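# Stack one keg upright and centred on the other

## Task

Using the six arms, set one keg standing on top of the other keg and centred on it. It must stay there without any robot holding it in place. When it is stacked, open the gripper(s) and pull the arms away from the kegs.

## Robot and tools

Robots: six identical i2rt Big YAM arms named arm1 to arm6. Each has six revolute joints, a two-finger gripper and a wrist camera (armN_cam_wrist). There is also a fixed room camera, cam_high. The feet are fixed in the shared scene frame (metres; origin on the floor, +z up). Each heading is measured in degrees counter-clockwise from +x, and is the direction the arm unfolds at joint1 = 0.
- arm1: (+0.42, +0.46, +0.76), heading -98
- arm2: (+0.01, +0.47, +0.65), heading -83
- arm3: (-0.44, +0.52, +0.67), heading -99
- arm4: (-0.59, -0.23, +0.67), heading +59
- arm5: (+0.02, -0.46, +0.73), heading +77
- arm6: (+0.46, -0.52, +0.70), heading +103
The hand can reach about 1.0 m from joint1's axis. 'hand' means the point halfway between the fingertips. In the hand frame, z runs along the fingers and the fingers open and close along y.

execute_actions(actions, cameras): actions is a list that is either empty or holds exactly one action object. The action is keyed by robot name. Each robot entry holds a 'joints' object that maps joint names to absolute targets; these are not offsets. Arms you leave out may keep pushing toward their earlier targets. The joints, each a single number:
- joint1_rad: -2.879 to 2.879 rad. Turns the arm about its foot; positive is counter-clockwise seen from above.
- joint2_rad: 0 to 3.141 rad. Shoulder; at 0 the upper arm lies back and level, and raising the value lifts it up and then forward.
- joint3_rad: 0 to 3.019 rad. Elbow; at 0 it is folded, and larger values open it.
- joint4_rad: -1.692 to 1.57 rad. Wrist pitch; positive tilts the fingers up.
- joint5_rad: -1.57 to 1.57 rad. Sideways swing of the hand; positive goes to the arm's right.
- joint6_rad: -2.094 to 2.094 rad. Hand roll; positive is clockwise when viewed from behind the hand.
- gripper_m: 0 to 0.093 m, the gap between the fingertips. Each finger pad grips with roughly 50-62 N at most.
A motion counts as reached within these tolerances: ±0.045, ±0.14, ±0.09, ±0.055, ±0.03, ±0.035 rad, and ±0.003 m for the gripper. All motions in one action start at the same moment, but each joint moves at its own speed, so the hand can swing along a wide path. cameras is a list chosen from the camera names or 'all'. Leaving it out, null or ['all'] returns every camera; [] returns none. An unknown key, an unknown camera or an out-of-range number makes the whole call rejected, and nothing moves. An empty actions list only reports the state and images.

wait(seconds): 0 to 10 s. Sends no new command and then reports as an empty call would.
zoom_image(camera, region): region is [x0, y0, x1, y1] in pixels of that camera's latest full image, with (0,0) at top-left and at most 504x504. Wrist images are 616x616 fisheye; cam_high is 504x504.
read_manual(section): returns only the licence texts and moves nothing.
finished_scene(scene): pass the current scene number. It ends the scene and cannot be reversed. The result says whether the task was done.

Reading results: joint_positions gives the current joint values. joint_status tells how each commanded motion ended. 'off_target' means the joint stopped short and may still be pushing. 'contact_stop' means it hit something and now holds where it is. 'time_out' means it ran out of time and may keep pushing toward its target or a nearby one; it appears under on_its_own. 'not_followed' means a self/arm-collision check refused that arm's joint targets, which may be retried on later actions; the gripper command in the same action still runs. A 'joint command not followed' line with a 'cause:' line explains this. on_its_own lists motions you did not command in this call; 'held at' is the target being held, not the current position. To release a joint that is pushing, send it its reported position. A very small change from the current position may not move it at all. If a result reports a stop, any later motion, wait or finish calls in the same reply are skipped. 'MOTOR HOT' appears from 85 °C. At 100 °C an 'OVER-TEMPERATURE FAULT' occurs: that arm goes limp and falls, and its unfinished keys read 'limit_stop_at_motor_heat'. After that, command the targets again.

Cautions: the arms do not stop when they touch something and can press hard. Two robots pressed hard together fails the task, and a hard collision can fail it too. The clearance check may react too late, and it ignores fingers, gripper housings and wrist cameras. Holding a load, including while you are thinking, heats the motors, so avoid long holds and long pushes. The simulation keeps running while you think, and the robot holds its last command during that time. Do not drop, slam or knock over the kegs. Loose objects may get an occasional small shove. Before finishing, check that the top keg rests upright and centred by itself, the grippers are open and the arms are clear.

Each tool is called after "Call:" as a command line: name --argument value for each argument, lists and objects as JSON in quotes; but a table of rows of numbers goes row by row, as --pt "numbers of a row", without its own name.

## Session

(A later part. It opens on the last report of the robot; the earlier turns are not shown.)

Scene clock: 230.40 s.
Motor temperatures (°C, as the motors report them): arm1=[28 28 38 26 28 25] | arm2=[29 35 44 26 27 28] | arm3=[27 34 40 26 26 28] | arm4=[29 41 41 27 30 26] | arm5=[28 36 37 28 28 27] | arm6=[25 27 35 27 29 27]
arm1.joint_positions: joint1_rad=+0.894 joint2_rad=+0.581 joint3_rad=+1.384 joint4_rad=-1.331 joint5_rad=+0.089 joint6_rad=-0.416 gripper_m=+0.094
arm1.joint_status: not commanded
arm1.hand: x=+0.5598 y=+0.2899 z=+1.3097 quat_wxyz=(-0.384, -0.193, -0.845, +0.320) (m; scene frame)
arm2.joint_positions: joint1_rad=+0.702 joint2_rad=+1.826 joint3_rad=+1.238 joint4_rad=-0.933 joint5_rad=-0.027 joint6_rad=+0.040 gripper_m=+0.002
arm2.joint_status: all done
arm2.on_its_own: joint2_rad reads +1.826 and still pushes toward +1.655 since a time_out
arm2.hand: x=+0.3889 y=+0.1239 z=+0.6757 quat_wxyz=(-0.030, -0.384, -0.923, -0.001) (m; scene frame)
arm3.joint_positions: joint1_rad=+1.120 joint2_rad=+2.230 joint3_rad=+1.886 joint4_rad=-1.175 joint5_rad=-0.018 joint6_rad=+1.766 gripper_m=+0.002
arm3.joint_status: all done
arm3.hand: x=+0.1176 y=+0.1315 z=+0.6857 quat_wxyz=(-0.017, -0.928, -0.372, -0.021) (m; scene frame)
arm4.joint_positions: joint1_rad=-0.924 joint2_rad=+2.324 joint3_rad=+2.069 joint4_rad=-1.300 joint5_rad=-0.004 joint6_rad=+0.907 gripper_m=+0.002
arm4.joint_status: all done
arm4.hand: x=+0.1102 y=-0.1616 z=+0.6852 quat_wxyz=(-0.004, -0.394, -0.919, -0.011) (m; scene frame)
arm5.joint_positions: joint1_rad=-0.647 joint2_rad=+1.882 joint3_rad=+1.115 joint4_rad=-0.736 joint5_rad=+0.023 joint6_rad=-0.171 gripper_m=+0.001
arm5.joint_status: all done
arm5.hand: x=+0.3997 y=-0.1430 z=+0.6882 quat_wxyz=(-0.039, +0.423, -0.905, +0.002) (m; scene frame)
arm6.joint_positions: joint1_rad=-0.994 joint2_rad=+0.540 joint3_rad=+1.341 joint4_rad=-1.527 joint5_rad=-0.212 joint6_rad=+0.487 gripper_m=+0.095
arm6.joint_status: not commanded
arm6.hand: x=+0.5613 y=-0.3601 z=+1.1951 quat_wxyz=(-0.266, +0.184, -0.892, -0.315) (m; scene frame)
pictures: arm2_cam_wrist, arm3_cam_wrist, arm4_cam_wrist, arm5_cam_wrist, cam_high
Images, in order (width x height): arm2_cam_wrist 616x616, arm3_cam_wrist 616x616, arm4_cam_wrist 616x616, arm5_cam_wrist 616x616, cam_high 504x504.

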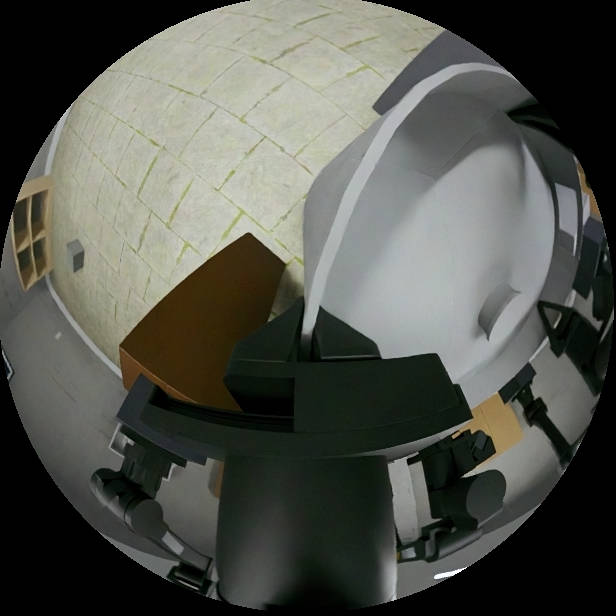

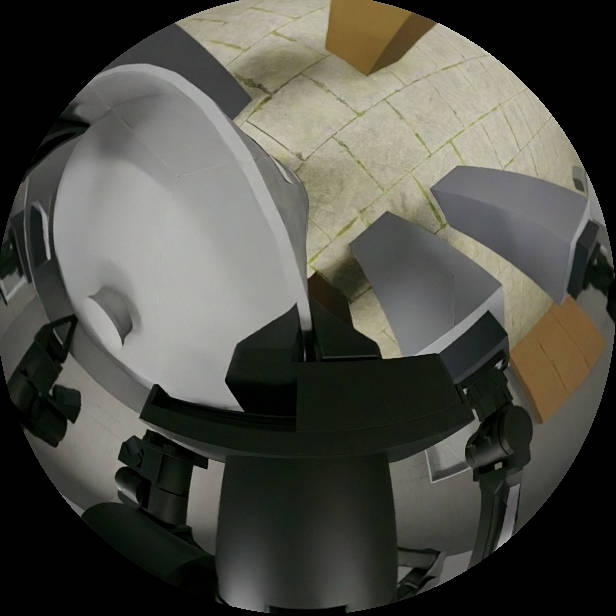

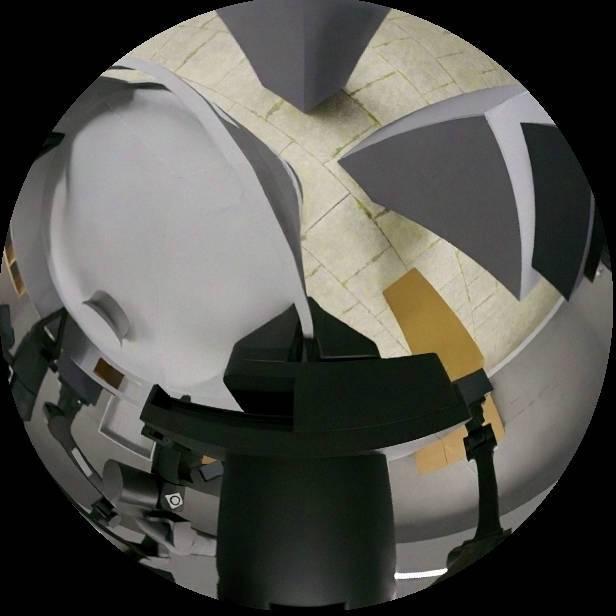

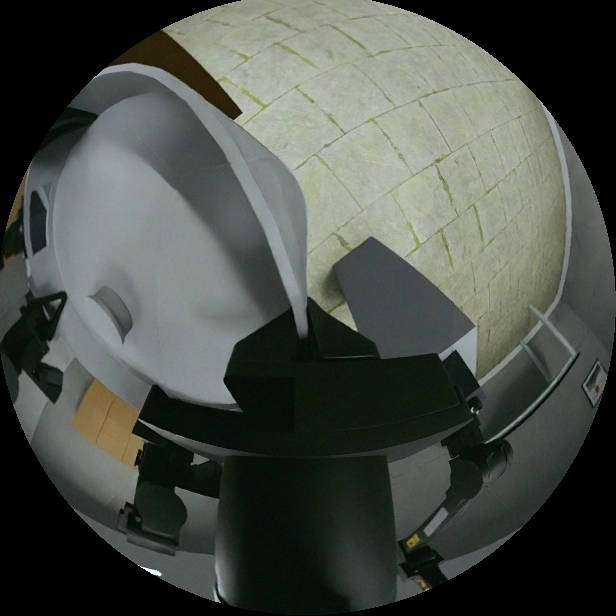

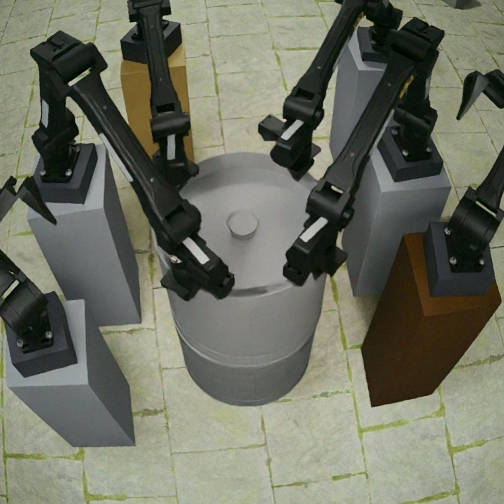

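Call:
execute_actions --actions '[{"arm2":{"joints":{"joint1_rad":0.68,"joint2_rad":1.63,"joint4_rad":-0.945}},"arm3":{"joints":{"joint1_rad":1.10,"joint2_rad":2.09,"joint4_rad":-1.18}},"arm4":{"joints":{"joint1_rad":-0.937,"joint2_rad":2.20,"joint4_rad":-1.31}},"arm5":{"joints":{"joint1_rad":-0.652,"joint2_rad":1.715,"joint4_rad":-0.78}}}]' --cameras '["arm2_cam_wrist","arm3_cam_wrist","arm4_cam_wrist","arm5_cam_wrist","cam_high"]'

Call:
zoom_image --camera "cam_high" --region '[160,300,340,390]'

Call:
zoom_image --camera "arm4_cam_wrist" --region '[230,110,350,270]'

Call:
zoom_image --camera "arm2_cam_wrist" --region '[260,110,380,270]'

Scene clock: 236.13 s.
Motor temperatures (°C, as the motors report them): arm1=[28 28 38 26 28 25] | arm2=[29 35 43 26 28 28] | arm3=[27 34 39 26 26 28] | arm4=[29 41 41 27 30 26] | arm5=[28 36 37 28 28 27] | arm6=[25 27 35 27 29 27]
arm1.joint_positions: joint1_rad=+0.894 joint2_rad=+0.581 joint3_rad=+1.384 joint4_rad=-1.331 joint5_rad=+0.089 joint6_rad=-0.416 gripper_m=+0.094
arm1.joint_status: not commanded
arm1.hand: x=+0.5598 y=+0.2899 z=+1.3097 quat_wxyz=(-0.384, -0.193, -0.845, +0.320) (m; scene frame)
arm2.joint_positions: joint1_rad=+0.701 joint2_rad=+1.826 joint3_rad=+1.238 joint4_rad=-0.933 joint5_rad=-0.027 joint6_rad=+0.040 gripper_m=+0.002
arm2.joint_status: joint2_rad time_out (moved +0.000 of -0.196); the others done
arm2.on_its_own: joint2_rad reads +1.826 and still pushes toward +1.630 since a time_out
arm2.hand: x=+0.3887 y=+0.1237 z=+0.6757 quat_wxyz=(-0.030, -0.384, -0.923, -0.001) (m; scene frame)
arm3.joint_positions: joint1_rad=+1.120 joint2_rad=+2.230 joint3_rad=+1.886 joint4_rad=-1.175 joint5_rad=-0.018 joint6_rad=+1.766 gripper_m=+0.002
arm3.joint_status: joint2_rad time_out (moved +0.000 of -0.140); the others done
arm3.on_its_own: joint2_rad reads +2.230 and still pushes toward +2.090 since a time_out
arm3.hand: x=+0.1176 y=+0.1315 z=+0.6857 quat_wxyz=(-0.017, -0.928, -0.372, -0.021) (m; scene frame)
arm4.joint_positions: joint1_rad=-0.925 joint2_rad=+2.323 joint3_rad=+2.068 joint4_rad=-1.300 joint5_rad=-0.004 joint6_rad=+0.907 gripper_m=+0.002
arm4.joint_status: all done
arm4.hand: x=+0.1101 y=-0.1618 z=+0.6857 quat_wxyz=(-0.004, -0.394, -0.919, -0.011) (m; scene frame)
arm5.joint_positions: joint1_rad=-0.647 joint2_rad=+1.882 joint3_rad=+1.115 joint4_rad=-0.736 joint5_rad=+0.023 joint6_rad=-0.171 gripper_m=+0.001
arm5.joint_status: joint2_rad time_out (moved +0.000 of -0.167); the others done
arm5.on_its_own: joint2_rad reads +1.882 and still pushes toward +1.715 since a time_out
arm5.hand: x=+0.3997 y=-0.1430 z=+0.6882 quat_wxyz=(-0.039, +0.423, -0.905, +0.002) (m; scene frame)
arm6.joint_positions: joint1_rad=-0.994 joint2_rad=+0.540 joint3_rad=+1.341 joint4_rad=-1.527 joint5_rad=-0.212 joint6_rad=+0.487 gripper_m=+0.095
arm6.joint_status: not commanded
arm6.hand: x=+0.5613 y=-0.3601 z=+1.1951 quat_wxyz=(-0.266, +0.184, -0.892, -0.315) (m; scene frame)
pictures: arm2_cam_wrist, arm3_cam_wrist, arm4_cam_wrist, arm5_cam_wrist, cam_high
Images, in order (width x height): arm2_cam_wrist 616x616, arm3_cam_wrist 616x616, arm4_cam_wrist 616x616, arm5_cam_wrist 616x616, cam_high 504x504.

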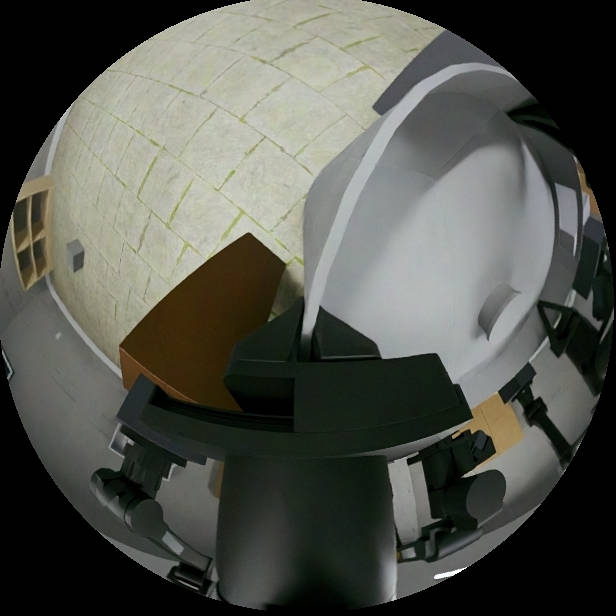

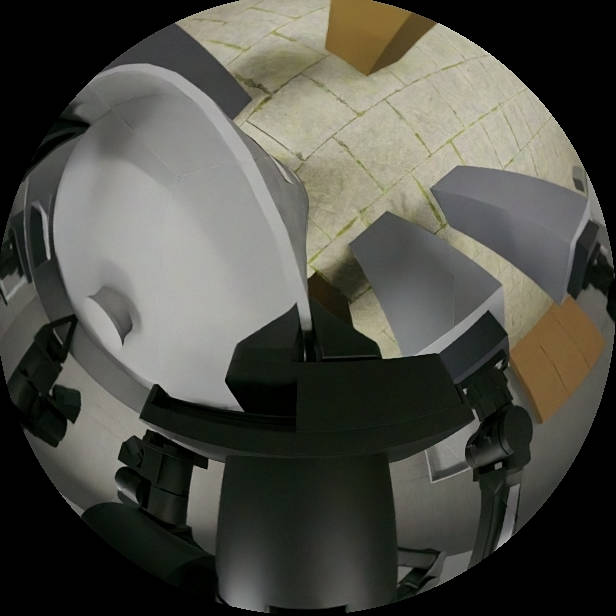

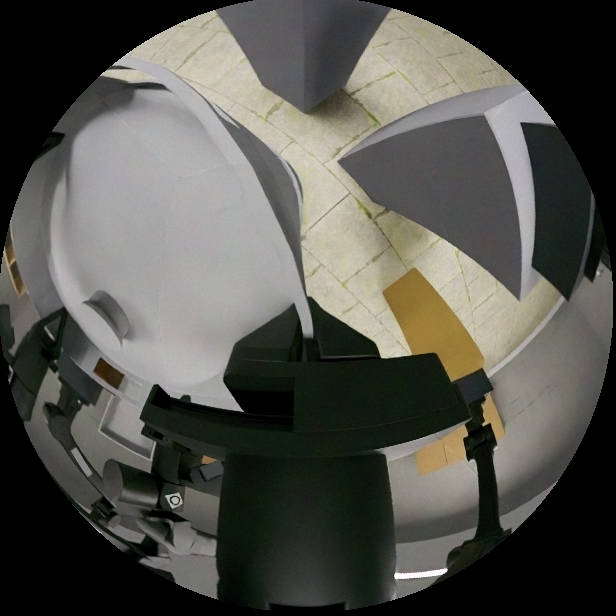

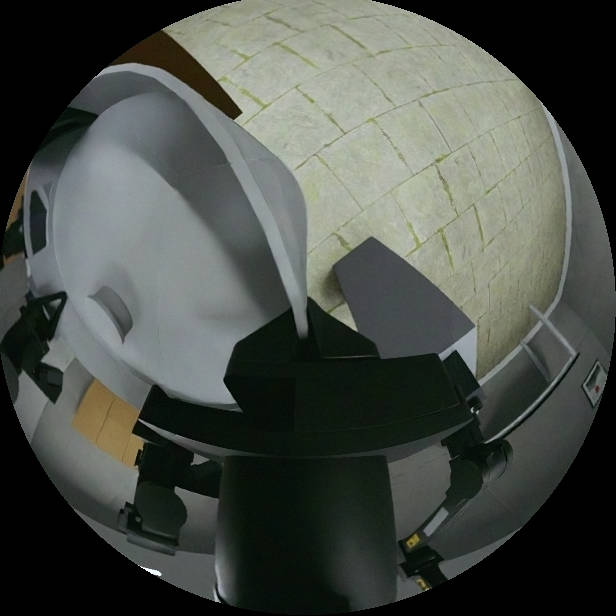

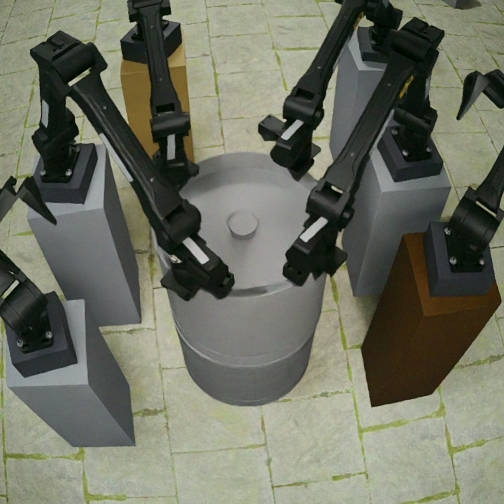

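Region (160, 300, 340, 390) of cam_high's 504x504 image, scaled by 2.800, with more detail than that image has.

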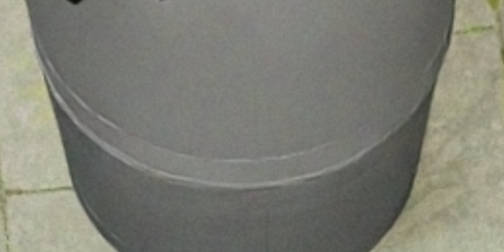

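Region (230, 110, 350, 270) of arm4_cam_wrist's 616x616 image, scaled by 3.150, with more detail than that image has; it fills the left 378 columns of this view, and the rest is white.

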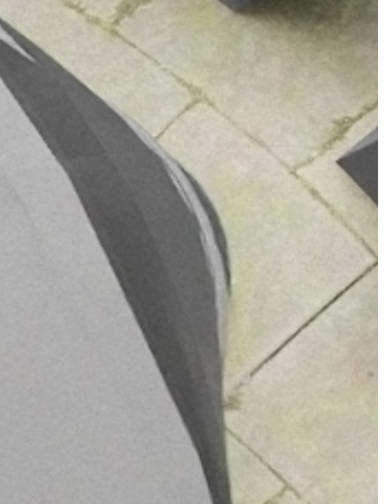

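Region (260, 110, 380, 270) of arm2_cam_wrist's 616x616 image, scaled by 3.150, with more detail than that image has; it fills the left 378 columns of this view, and the rest is white.

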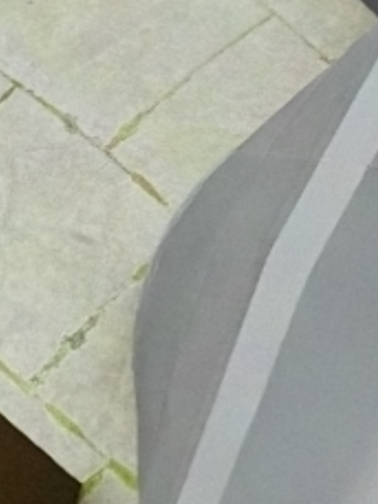

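Call:
execute_actions --actions '[{"arm2":{"joints":{"joint1_rad":0.701,"joint2_rad":1.795,"joint3_rad":1.25,"joint4_rad":-0.933}},"arm3":{"joints":{"joint1_rad":1.12,"joint2_rad":2.20,"joint3_rad":1.90,"joint4_rad":-1.175}},"arm4":{"joints":{"joint1_rad":-0.925,"joint2_rad":2.295,"joint3_rad":2.08,"joint4_rad":-1.30}},"arm5":{"joints":{"joint1_rad":-0.647,"joint2_rad":1.85,"joint3_rad":1.127,"joint4_rad":-0.736}}}]' --cameras '[]'

Call:
execute_actions --actions '[{"arm2":{"joints":{"gripper_m":0.05}},"arm3":{"joints":{"gripper_m":0.05}},"arm4":{"joints":{"gripper_m":0.05}},"arm5":{"joints":{"gripper_m":0.05}}}]' --cameras '["cam_high"]'

Call:
execute_actions --actions '[{"arm2":{"joints":{"joint2_rad":1.63,"joint3_rad":1.25,"joint4_rad":-1.13}},"arm3":{"joints":{"joint2_rad":2.07,"joint3_rad":1.90,"joint4_rad":-1.35}},"arm4":{"joints":{"joint2_rad":2.17,"joint3_rad":2.08,"joint4_rad":-1.45}},"arm5":{"joints":{"joint2_rad":1.67,"joint3_rad":1.127,"joint4_rad":-0.96}}}]' --cameras '["arm2_cam_wrist","arm3_cam_wrist","arm4_cam_wrist","arm5_cam_wrist","cam_high"]'

Scene clock: 244.80 s.
Motor temperatures (°C, as the motors report them): arm1=[28 28 38 26 28 25] | arm2=[29 36 43 26 28 28] | arm3=[27 35 39 26 26 28] | arm4=[29 42 40 27 30 26] | arm5=[28 37 36 28 28 27] | arm6=[25 27 35 27 29 27]
arm1.joint_positions: joint1_rad=+0.894 joint2_rad=+0.581 joint3_rad=+1.384 joint4_rad=-1.331 joint5_rad=+0.089 joint6_rad=-0.416 gripper_m=+0.094
arm1.joint_status: not commanded
arm1.hand: x=+0.5598 y=+0.2899 z=+1.3097 quat_wxyz=(-0.384, -0.193, -0.845, +0.320) (m; scene frame)
arm2.joint_positions: joint1_rad=+0.705 joint2_rad=+1.835 joint3_rad=+1.231 joint4_rad=-0.917 joint5_rad=-0.030 joint6_rad=+0.039 gripper_m=+0.002
arm2.joint_status: all done
arm2.hand: x=+0.3899 y=+0.1253 z=+0.6690 quat_wxyz=(-0.030, -0.382, -0.924, -0.002) (m; scene frame)
arm3.joint_positions: joint1_rad=+1.124 joint2_rad=+2.231 joint3_rad=+1.881 joint4_rad=-1.161 joint5_rad=-0.012 joint6_rad=+1.766 gripper_m=+0.002
arm3.joint_status: all done
arm3.hand: x=+0.1199 y=+0.1318 z=+0.6838 quat_wxyz=(-0.022, -0.927, -0.374, -0.021) (m; scene frame)
arm4.joint_positions: joint1_rad=-0.925 joint2_rad=+2.324 joint3_rad=+2.061 joint4_rad=-1.282 joint5_rad=-0.005 joint6_rad=+0.907 gripper_m=+0.002
arm4.joint_status: all done
arm4.hand: x=+0.1122 y=-0.1617 z=+0.6830 quat_wxyz=(-0.009, -0.394, -0.919, -0.014) (m; scene frame)
arm5.joint_positions: joint1_rad=-0.652 joint2_rad=+1.892 joint3_rad=+1.109 joint4_rad=-0.714 joint5_rad=+0.021 joint6_rad=-0.174 gripper_m=+0.001
arm5.joint_status: all done
arm5.hand: x=+0.4013 y=-0.1443 z=+0.6822 quat_wxyz=(-0.042, +0.422, -0.905, +0.001) (m; scene frame)
arm6.joint_positions: joint1_rad=-0.994 joint2_rad=+0.540 joint3_rad=+1.341 joint4_rad=-1.527 joint5_rad=-0.212 joint6_rad=+0.487 gripper_m=+0.095
arm6.joint_status: not commanded
arm6.hand: x=+0.5613 y=-0.3601 z=+1.1951 quat_wxyz=(-0.266, +0.184, -0.892, -0.315) (m; scene frame)
pictures: none
No camera images: the call's "cameras" was empty. Leave "cameras" out to get every camera's image.

Scene clock: 245.47 s.
Motor temperatures (°C, as the motors report them): arm1=[28 28 38 26 28 25] | arm2=[29 36 42 26 28 28] | arm3=[27 35 38 26 26 28] | arm4=[29 42 40 27 30 26] | arm5=[28 37 36 28 28 27] | arm6=[25 27 35 27 29 27]
arm1.joint_positions: joint1_rad=+0.894 joint2_rad=+0.581 joint3_rad=+1.384 joint4_rad=-1.331 joint5_rad=+0.089 joint6_rad=-0.416 gripper_m=+0.094
arm1.joint_status: not commanded
arm1.hand: x=+0.5598 y=+0.2899 z=+1.3097 quat_wxyz=(-0.384, -0.193, -0.845, +0.320) (m; scene frame)
arm2.joint_positions: joint1_rad=+0.712 joint2_rad=+1.823 joint3_rad=+1.231 joint4_rad=-0.922 joint5_rad=-0.002 joint6_rad=+0.039 gripper_m=+0.050
arm2.joint_status: all done
arm2.hand: x=+0.3894 y=+0.1248 z=+0.6746 quat_wxyz=(-0.029, -0.379, -0.925, +0.012) (m; scene frame)
arm3.joint_positions: joint1_rad=+1.124 joint2_rad=+2.228 joint3_rad=+1.882 joint4_rad=-1.159 joint5_rad=-0.002 joint6_rad=+1.764 gripper_m=+0.050
arm3.joint_status: all done
arm3.hand: x=+0.1198 y=+0.1299 z=+0.6858 quat_wxyz=(-0.027, -0.926, -0.375, -0.018) (m; scene frame)
arm4.joint_positions: joint1_rad=-0.925 joint2_rad=+2.315 joint3_rad=+2.064 joint4_rad=-1.291 joint5_rad=-0.003 joint6_rad=+0.909 gripper_m=+0.050
arm4.joint_status: all done
arm4.hand: x=+0.1119 y=-0.1619 z=+0.6898 quat_wxyz=(-0.010, -0.395, -0.919, -0.014) (m; scene frame)
arm5.joint_positions: joint1_rad=-0.653 joint2_rad=+1.859 joint3_rad=+1.109 joint4_rad=-0.726 joint5_rad=+0.005 joint6_rad=-0.174 gripper_m=+0.050
arm5.joint_status: all done
arm5.hand: x=+0.4020 y=-0.1412 z=+0.6977 quat_wxyz=(-0.050, +0.422, -0.905, -0.010) (m; scene frame)
arm6.joint_positions: joint1_rad=-0.994 joint2_rad=+0.540 joint3_rad=+1.341 joint4_rad=-1.527 joint5_rad=-0.212 joint6_rad=+0.487 gripper_m=+0.095
arm6.joint_status: not commanded
arm6.hand: x=+0.5613 y=-0.3601 z=+1.1951 quat_wxyz=(-0.266, +0.184, -0.892, -0.315) (m; scene frame)
pictures: cam_high
Images, in order (width x height): cam_high 504x504.

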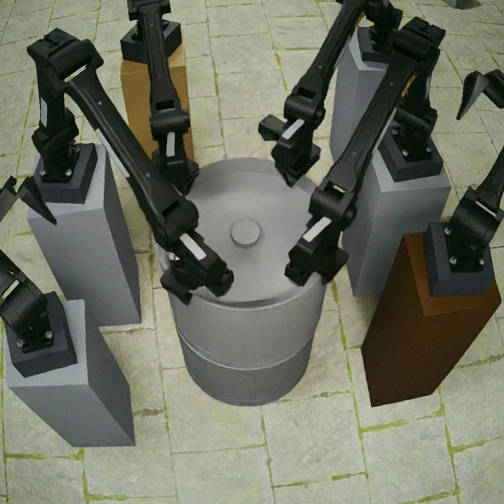

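Scene clock: 246.87 s.
Motor temperatures (°C, as the motors report them): arm1=[28 28 38 26 28 25] | arm2=[29 36 42 26 28 28] | arm3=[27 35 38 26 26 28] | arm4=[29 42 40 27 30 26] | arm5=[28 37 36 28 28 27] | arm6=[25 27 35 27 29 27]
arm1.joint_positions: joint1_rad=+0.894 joint2_rad=+0.581 joint3_rad=+1.384 joint4_rad=-1.331 joint5_rad=+0.089 joint6_rad=-0.416 gripper_m=+0.094
arm1.joint_status: not commanded
arm1.hand: x=+0.5598 y=+0.2899 z=+1.3097 quat_wxyz=(-0.384, -0.193, -0.845, +0.320) (m; scene frame)
arm2.joint_positions: joint1_rad=+0.712 joint2_rad=+1.617 joint3_rad=+1.231 joint4_rad=-1.118 joint5_rad=-0.002 joint6_rad=+0.039 gripper_m=+0.050
arm2.joint_status: all done
arm2.hand: x=+0.3631 y=+0.1493 z=+0.7694 quat_wxyz=(-0.033, -0.379, -0.925, +0.013) (m; scene frame)
arm3.joint_positions: joint1_rad=+1.124 joint2_rad=+2.075 joint3_rad=+1.882 joint4_rad=-1.334 joint5_rad=-0.002 joint6_rad=+1.761 gripper_m=+0.050
arm3.joint_status: all done
arm3.hand: x=+0.0930 y=+0.1485 z=+0.7824 quat_wxyz=(-0.018, -0.926, -0.376, -0.012) (m; scene frame)
arm4.joint_positions: joint1_rad=-0.919 joint2_rad=+2.163 joint3_rad=+2.064 joint4_rad=-1.442 joint5_rad=-0.004 joint6_rad=+0.910 gripper_m=+0.050
arm4.joint_status: all done
arm4.hand: x=+0.0832 y=-0.1614 z=+0.7905 quat_wxyz=(-0.011, -0.392, -0.920, -0.014) (m; scene frame)
arm5.joint_positions: joint1_rad=-0.653 joint2_rad=+1.649 joint3_rad=+1.109 joint4_rad=-0.950 joint5_rad=+0.005 joint6_rad=-0.174 gripper_m=+0.050
arm5.joint_status: all done
arm5.hand: x=+0.3777 y=-0.1614 z=+0.7892 quat_wxyz=(-0.043, +0.422, -0.906, -0.008) (m; scene frame)
arm6.joint_positions: joint1_rad=-0.994 joint2_rad=+0.540 joint3_rad=+1.341 joint4_rad=-1.527 joint5_rad=-0.212 joint6_rad=+0.487 gripper_m=+0.095
arm6.joint_status: not commanded
arm6.hand: x=+0.5613 y=-0.3601 z=+1.1951 quat_wxyz=(-0.266, +0.184, -0.892, -0.315) (m; scene frame)
pictures: arm2_cam_wrist, arm3_cam_wrist, arm4_cam_wrist, arm5_cam_wrist, cam_high
Images, in order (width x height): arm2_cam_wrist 616x616, arm3_cam_wrist 616x616, arm4_cam_wrist 616x616, arm5_cam_wrist 616x616, cam_high 504x504.

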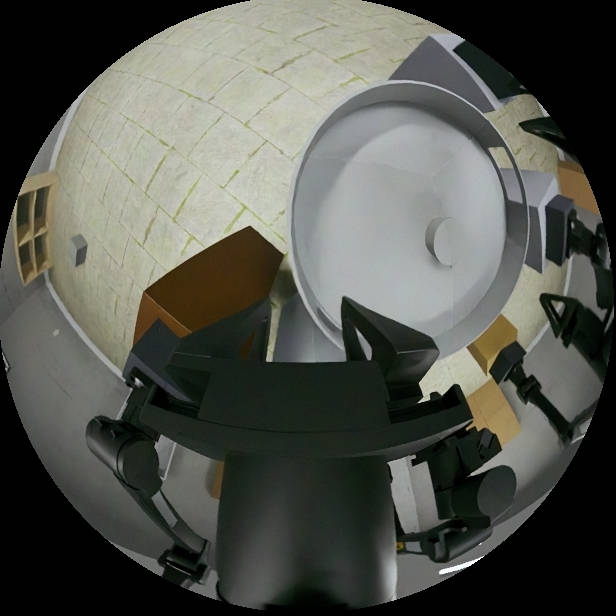

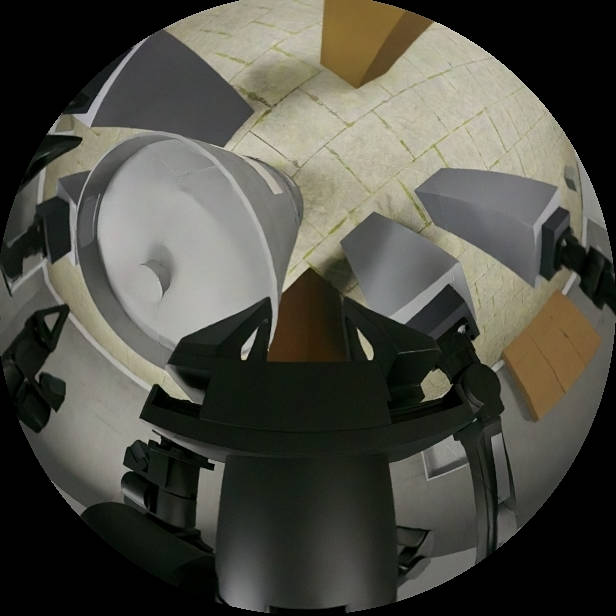

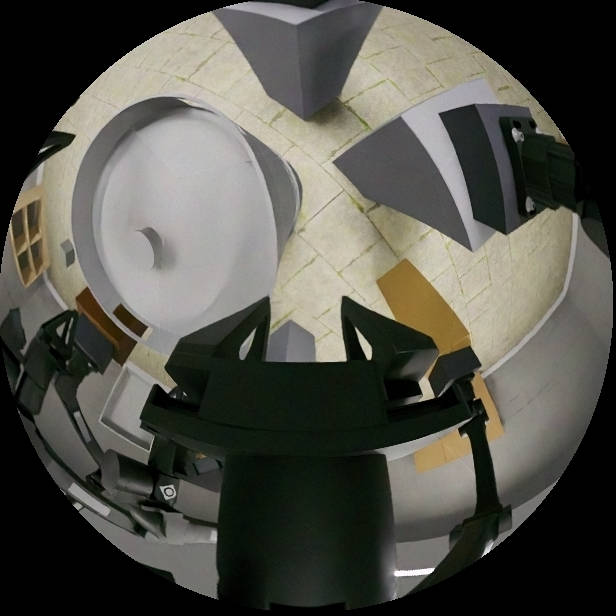

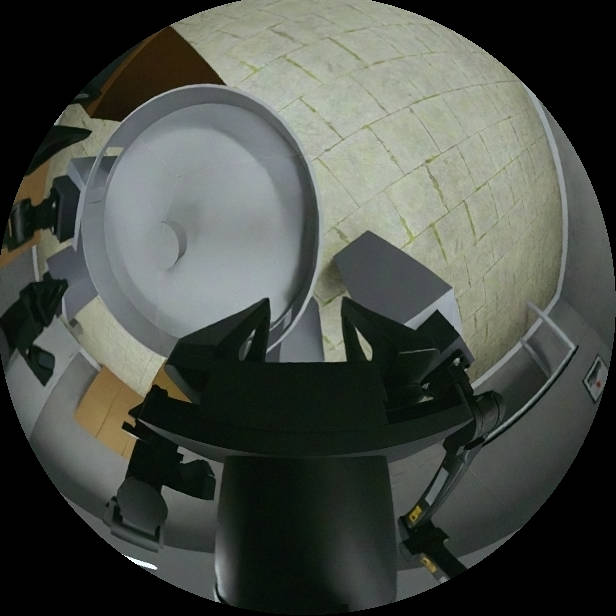

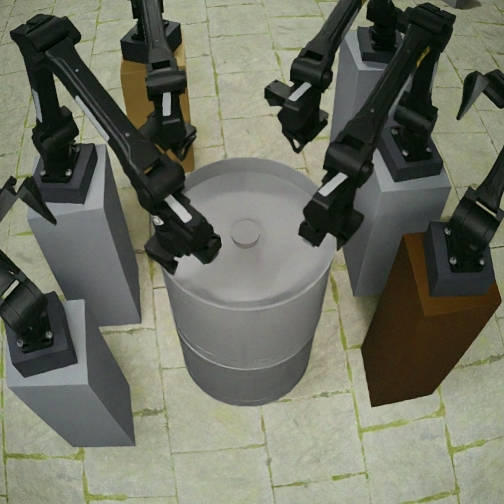

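Call:
execute_actions --actions '[{"arm2":{"joints":{"joint2_rad":1.1}},"arm3":{"joints":{"joint2_rad":1.4,"joint3_rad":1.5}},"arm4":{"joints":{"joint2_rad":1.4,"joint3_rad":1.5}},"arm5":{"joints":{"joint2_rad":1.1}}}]'

Call:
zoom_image --camera "cam_high" --region '[140,140,360,420]'

Call:
zoom_image --camera "cam_high" --region '[160,300,340,390]'

Scene clock: 252.30 s.
Motor temperatures (°C, as the motors report them): arm1=[28 28 38 26 28 25] | arm2=[29 34 42 26 28 28] | arm3=[27 34 37 26 26 28] | arm4=[29 41 39 27 30 26] | arm5=[28 35 36 28 28 27] | arm6=[25 27 35 27 29 27]
arm1.joint_positions: joint1_rad=+0.894 joint2_rad=+0.581 joint3_rad=+1.384 joint4_rad=-1.331 joint5_rad=+0.089 joint6_rad=-0.416 gripper_m=+0.094
arm1.joint_status: not commanded
arm1.hand: x=+0.5598 y=+0.2899 z=+1.3097 quat_wxyz=(-0.384, -0.193, -0.845, +0.320) (m; scene frame)
arm2.joint_positions: joint1_rad=+0.712 joint2_rad=+1.093 joint3_rad=+1.231 joint4_rad=-1.118 joint5_rad=-0.002 joint6_rad=+0.039 gripper_m=+0.050
arm2.joint_status: all done
arm2.hand: x=+0.3229 y=+0.1874 z=+0.9988 quat_wxyz=(-0.275, -0.361, -0.885, +0.101) (m; scene frame)
arm3.joint_positions: joint1_rad=+1.124 joint2_rad=+1.389 joint3_rad=+1.492 joint4_rad=-1.338 joint5_rad=-0.002 joint6_rad=+1.761 gripper_m=+0.050
arm3.joint_status: all done
arm3.hand: x=-0.0450 y=+0.2448 z=+0.9949 quat_wxyz=(-0.140, -0.913, -0.371, -0.092) (m; scene frame)
arm4.joint_positions: joint1_rad=-0.919 joint2_rad=+1.405 joint3_rad=+1.501 joint4_rad=-1.445 joint5_rad=-0.004 joint6_rad=+0.910 gripper_m=+0.050
arm4.joint_status: all done
arm4.hand: x=-0.1324 y=-0.1858 z=+0.9791 quat_wxyz=(-0.095, -0.390, -0.914, -0.061) (m; scene frame)
arm5.joint_positions: joint1_rad=-0.653 joint2_rad=+1.083 joint3_rad=+1.109 joint4_rad=-0.952 joint5_rad=+0.005 joint6_rad=-0.174 gripper_m=+0.050
arm5.joint_status: all done
arm5.hand: x=+0.3513 y=-0.1829 z=+1.0382 quat_wxyz=(-0.310, +0.400, -0.859, -0.080) (m; scene frame)
arm6.joint_positions: joint1_rad=-0.994 joint2_rad=+0.540 joint3_rad=+1.341 joint4_rad=-1.527 joint5_rad=-0.212 joint6_rad=+0.487 gripper_m=+0.095
arm6.joint_status: not commanded
arm6.hand: x=+0.5613 y=-0.3601 z=+1.1951 quat_wxyz=(-0.266, +0.184, -0.892, -0.315) (m; scene frame)
pictures: arm1_cam_wrist, arm2_cam_wrist, arm3_cam_wrist, arm4_cam_wrist, arm5_cam_wrist, arm6_cam_wrist, cam_high
Images, in order (width x height): arm1_cam_wrist 616x616, arm2_cam_wrist 616x616, arm3_cam_wrist 616x616, arm4_cam_wrist 616x616, arm5_cam_wrist 616x616, arm6_cam_wrist 616x616, cam_high 504x504.

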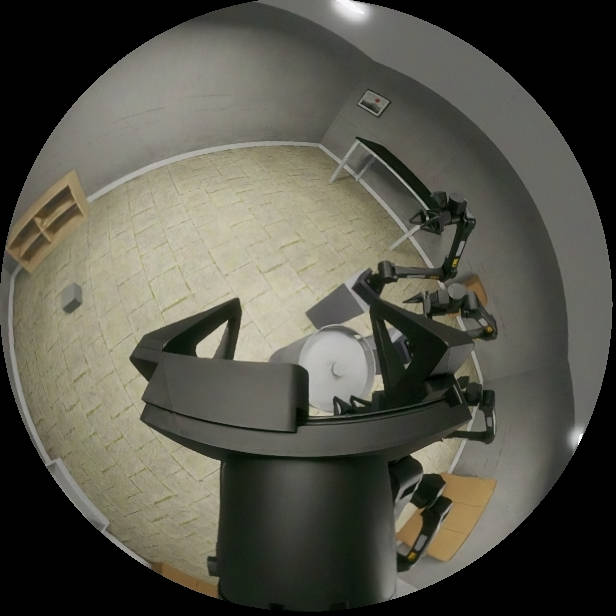

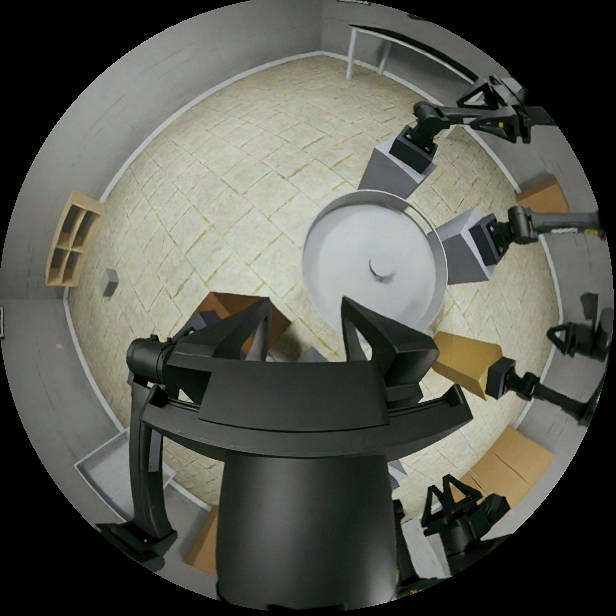

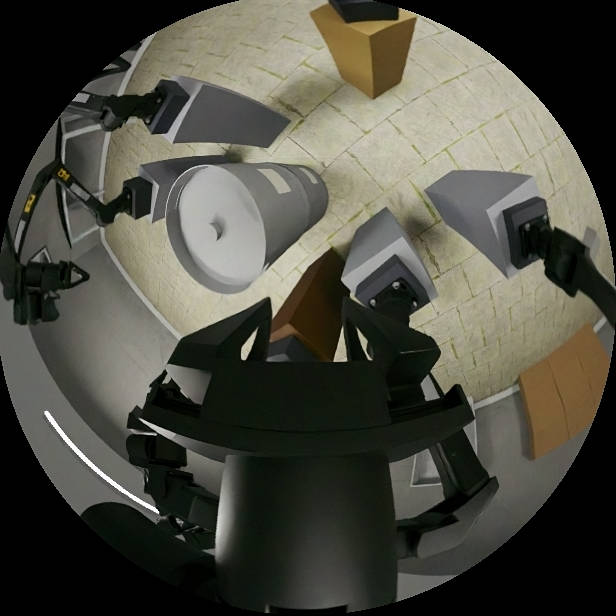

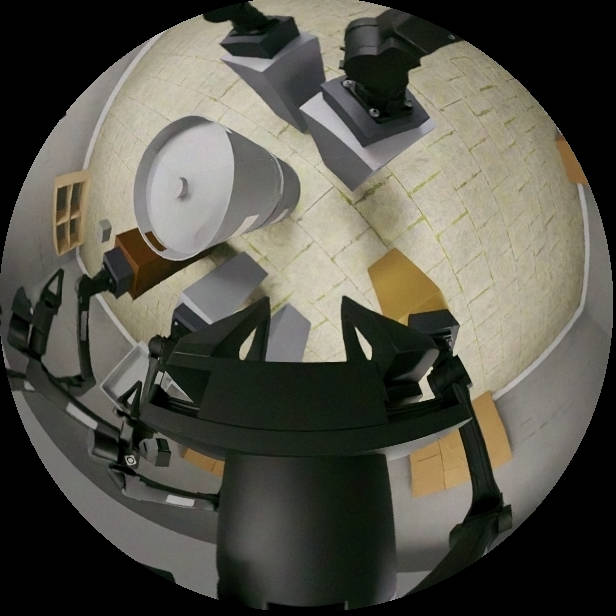

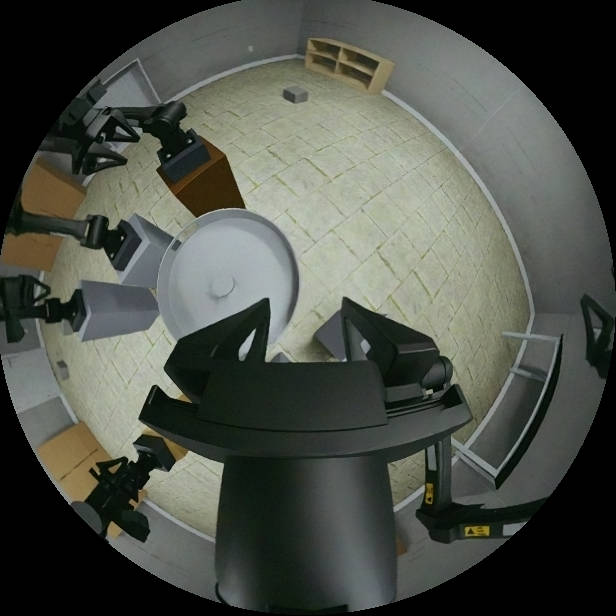

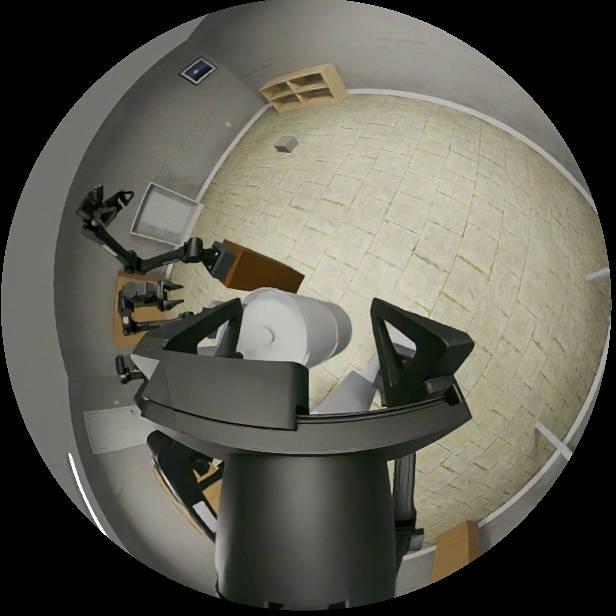

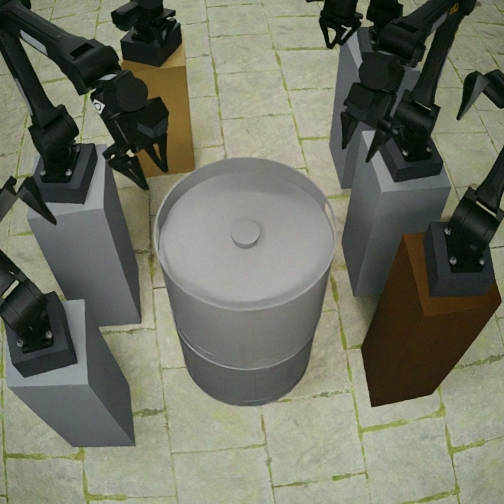

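Region (140, 140, 360, 420) of cam_high's 504x504 image, scaled by 1.800, with more detail than that image has; it fills the left 396 columns of this view, and the rest is white.

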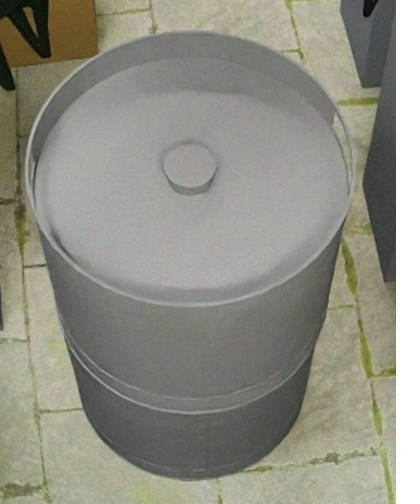

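Region (160, 300, 340, 390) of cam_high's 504x504 image, scaled by 2.800, with more detail than that image has.

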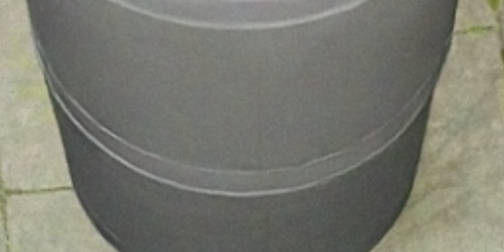

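Call:
zoom_image --camera "arm4_cam_wrist" --region '[190,120,320,260]'

Call:
zoom_image --camera "arm3_cam_wrist" --region '[220,140,350,280]'

Region (190, 120, 320, 260) of arm4_cam_wrist's 616x616 image, scaled by 3.600, with more detail than that image has; it fills the left 468 columns of this view, and the rest is white.

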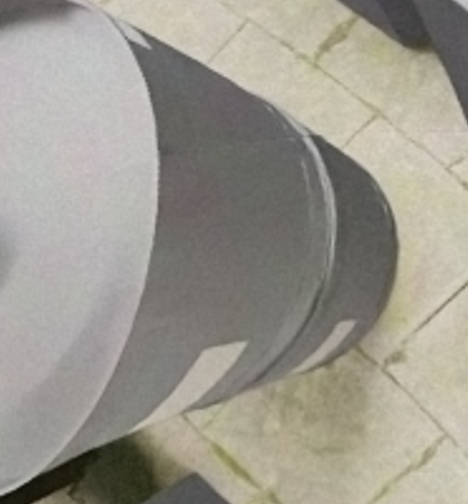

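Region (220, 140, 350, 280) of arm3_cam_wrist's 616x616 image, scaled by 3.600, with more detail than that image has; it fills the left 468 columns of this view, and the rest is white.

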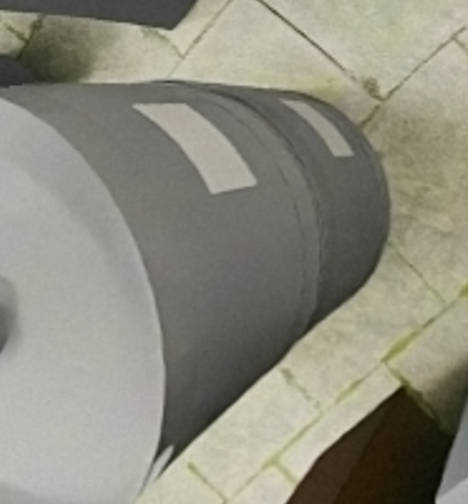

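Call:
execute_actions --actions '[{"arm2":{"joints":{"joint2_rad":1.69,"joint3_rad":1.27,"joint4_rad":-1.08,"gripper_m":0.065}},"arm3":{"joints":{"joint2_rad":2.13,"joint3_rad":1.95,"joint4_rad":-1.33,"gripper_m":0.065}},"arm4":{"joints":{"joint2_rad":2.24,"joint3_rad":2.15,"joint4_rad":-1.44,"gripper_m":0.065}},"arm5":{"joints":{"joint2_rad":1.73,"joint3_rad":1.14,"joint4_rad":-0.90,"gripper_m":0.065}}}]' --cameras '["arm2_cam_wrist","arm3_cam_wrist","arm4_cam_wrist","arm5_cam_wrist"]'

Scene clock: 262.90 s.
Motor temperatures (°C, as the motors report them): arm1=[28 28 38 26 28 25] | arm2=[29 33 42 26 27 28] | arm3=[27 32 37 26 25 28] | arm4=[29 38 38 27 30 26] | arm5=[28 34 37 28 28 27] | arm6=[25 27 35 27 29 27]
arm1.joint_positions: joint1_rad=+0.894 joint2_rad=+0.581 joint3_rad=+1.384 joint4_rad=-1.331 joint5_rad=+0.089 joint6_rad=-0.416 gripper_m=+0.094
arm1.joint_status: not commanded
arm1.hand: x=+0.5598 y=+0.2899 z=+1.3097 quat_wxyz=(-0.384, -0.193, -0.845, +0.320) (m; scene frame)
arm2.joint_positions: joint1_rad=+0.712 joint2_rad=+1.707 joint3_rad=+1.231 joint4_rad=-1.092 joint5_rad=-0.002 joint6_rad=+0.039 gripper_m=+0.065
arm2.joint_status: all done
arm2.hand: x=+0.3655 y=+0.1469 z=+0.7286 quat_wxyz=(-0.003, -0.379, -0.925, +0.002) (m; scene frame)
arm3.joint_positions: joint1_rad=+1.124 joint2_rad=+2.157 joint3_rad=+1.911 joint4_rad=-1.338 joint5_rad=-0.002 joint6_rad=+1.761 gripper_m=+0.065
arm3.joint_status: all done
arm3.hand: x=+0.0976 y=+0.1452 z=+0.7420 quat_wxyz=(+0.006, -0.926, -0.377, +0.003) (m; scene frame)
arm4.joint_positions: joint1_rad=-0.926 joint2_rad=+2.242 joint3_rad=+2.104 joint4_rad=-1.445 joint5_rad=-0.004 joint6_rad=+0.910 gripper_m=+0.065
arm4.joint_status: all done
arm4.hand: x=+0.0927 y=-0.1648 z=+0.7538 quat_wxyz=(+0.007, -0.396, -0.918, -0.004) (m; scene frame)
arm5.joint_positions: joint1_rad=-0.653 joint2_rad=+1.724 joint3_rad=+1.109 joint4_rad=-0.908 joint5_rad=+0.005 joint6_rad=-0.174 gripper_m=+0.065
arm5.joint_status: all done
arm5.hand: x=+0.3811 y=-0.1587 z=+0.7566 quat_wxyz=(-0.027, +0.422, -0.906, -0.004) (m; scene frame)
arm6.joint_positions: joint1_rad=-0.994 joint2_rad=+0.540 joint3_rad=+1.341 joint4_rad=-1.527 joint5_rad=-0.212 joint6_rad=+0.487 gripper_m=+0.095
arm6.joint_status: not commanded
arm6.hand: x=+0.5613 y=-0.3601 z=+1.1951 quat_wxyz=(-0.266, +0.184, -0.892, -0.315) (m; scene frame)
pictures: arm2_cam_wrist, arm3_cam_wrist, arm4_cam_wrist, arm5_cam_wrist
Images, in order (width x height): arm2_cam_wrist 616x616, arm3_cam_wrist 616x616, arm4_cam_wrist 616x616, arm5_cam_wrist 616x616.

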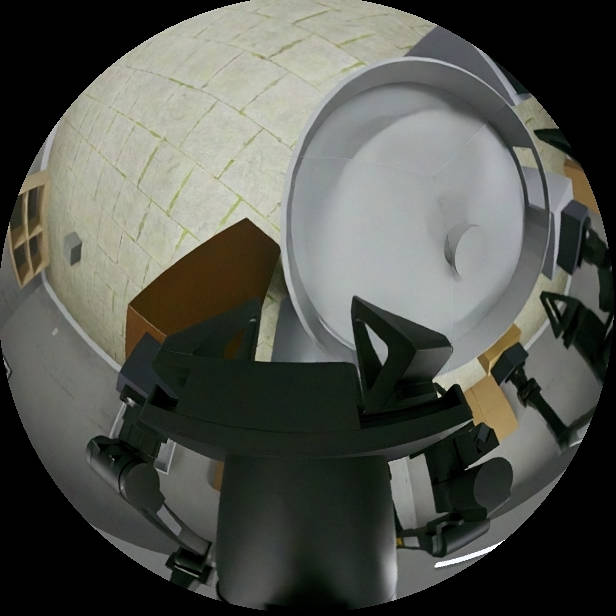

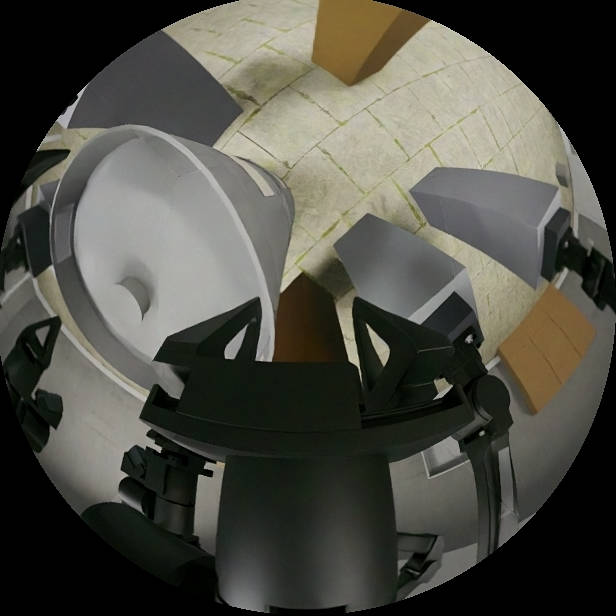

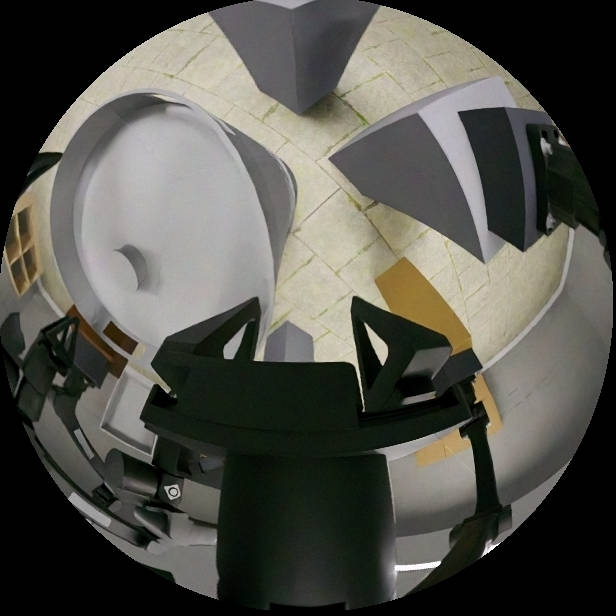

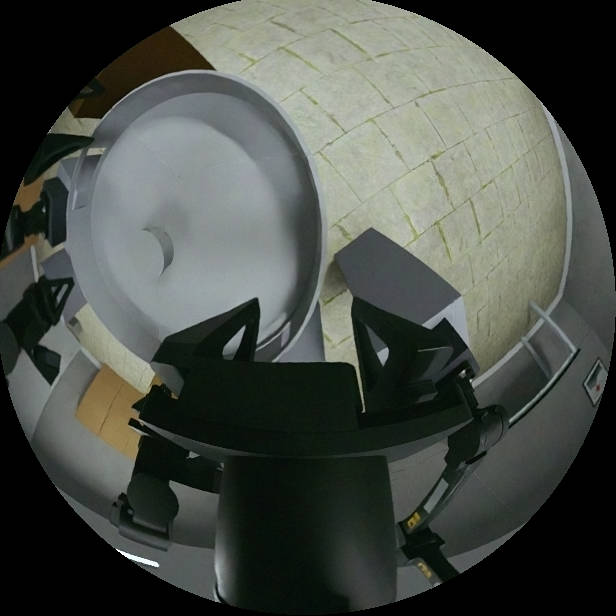

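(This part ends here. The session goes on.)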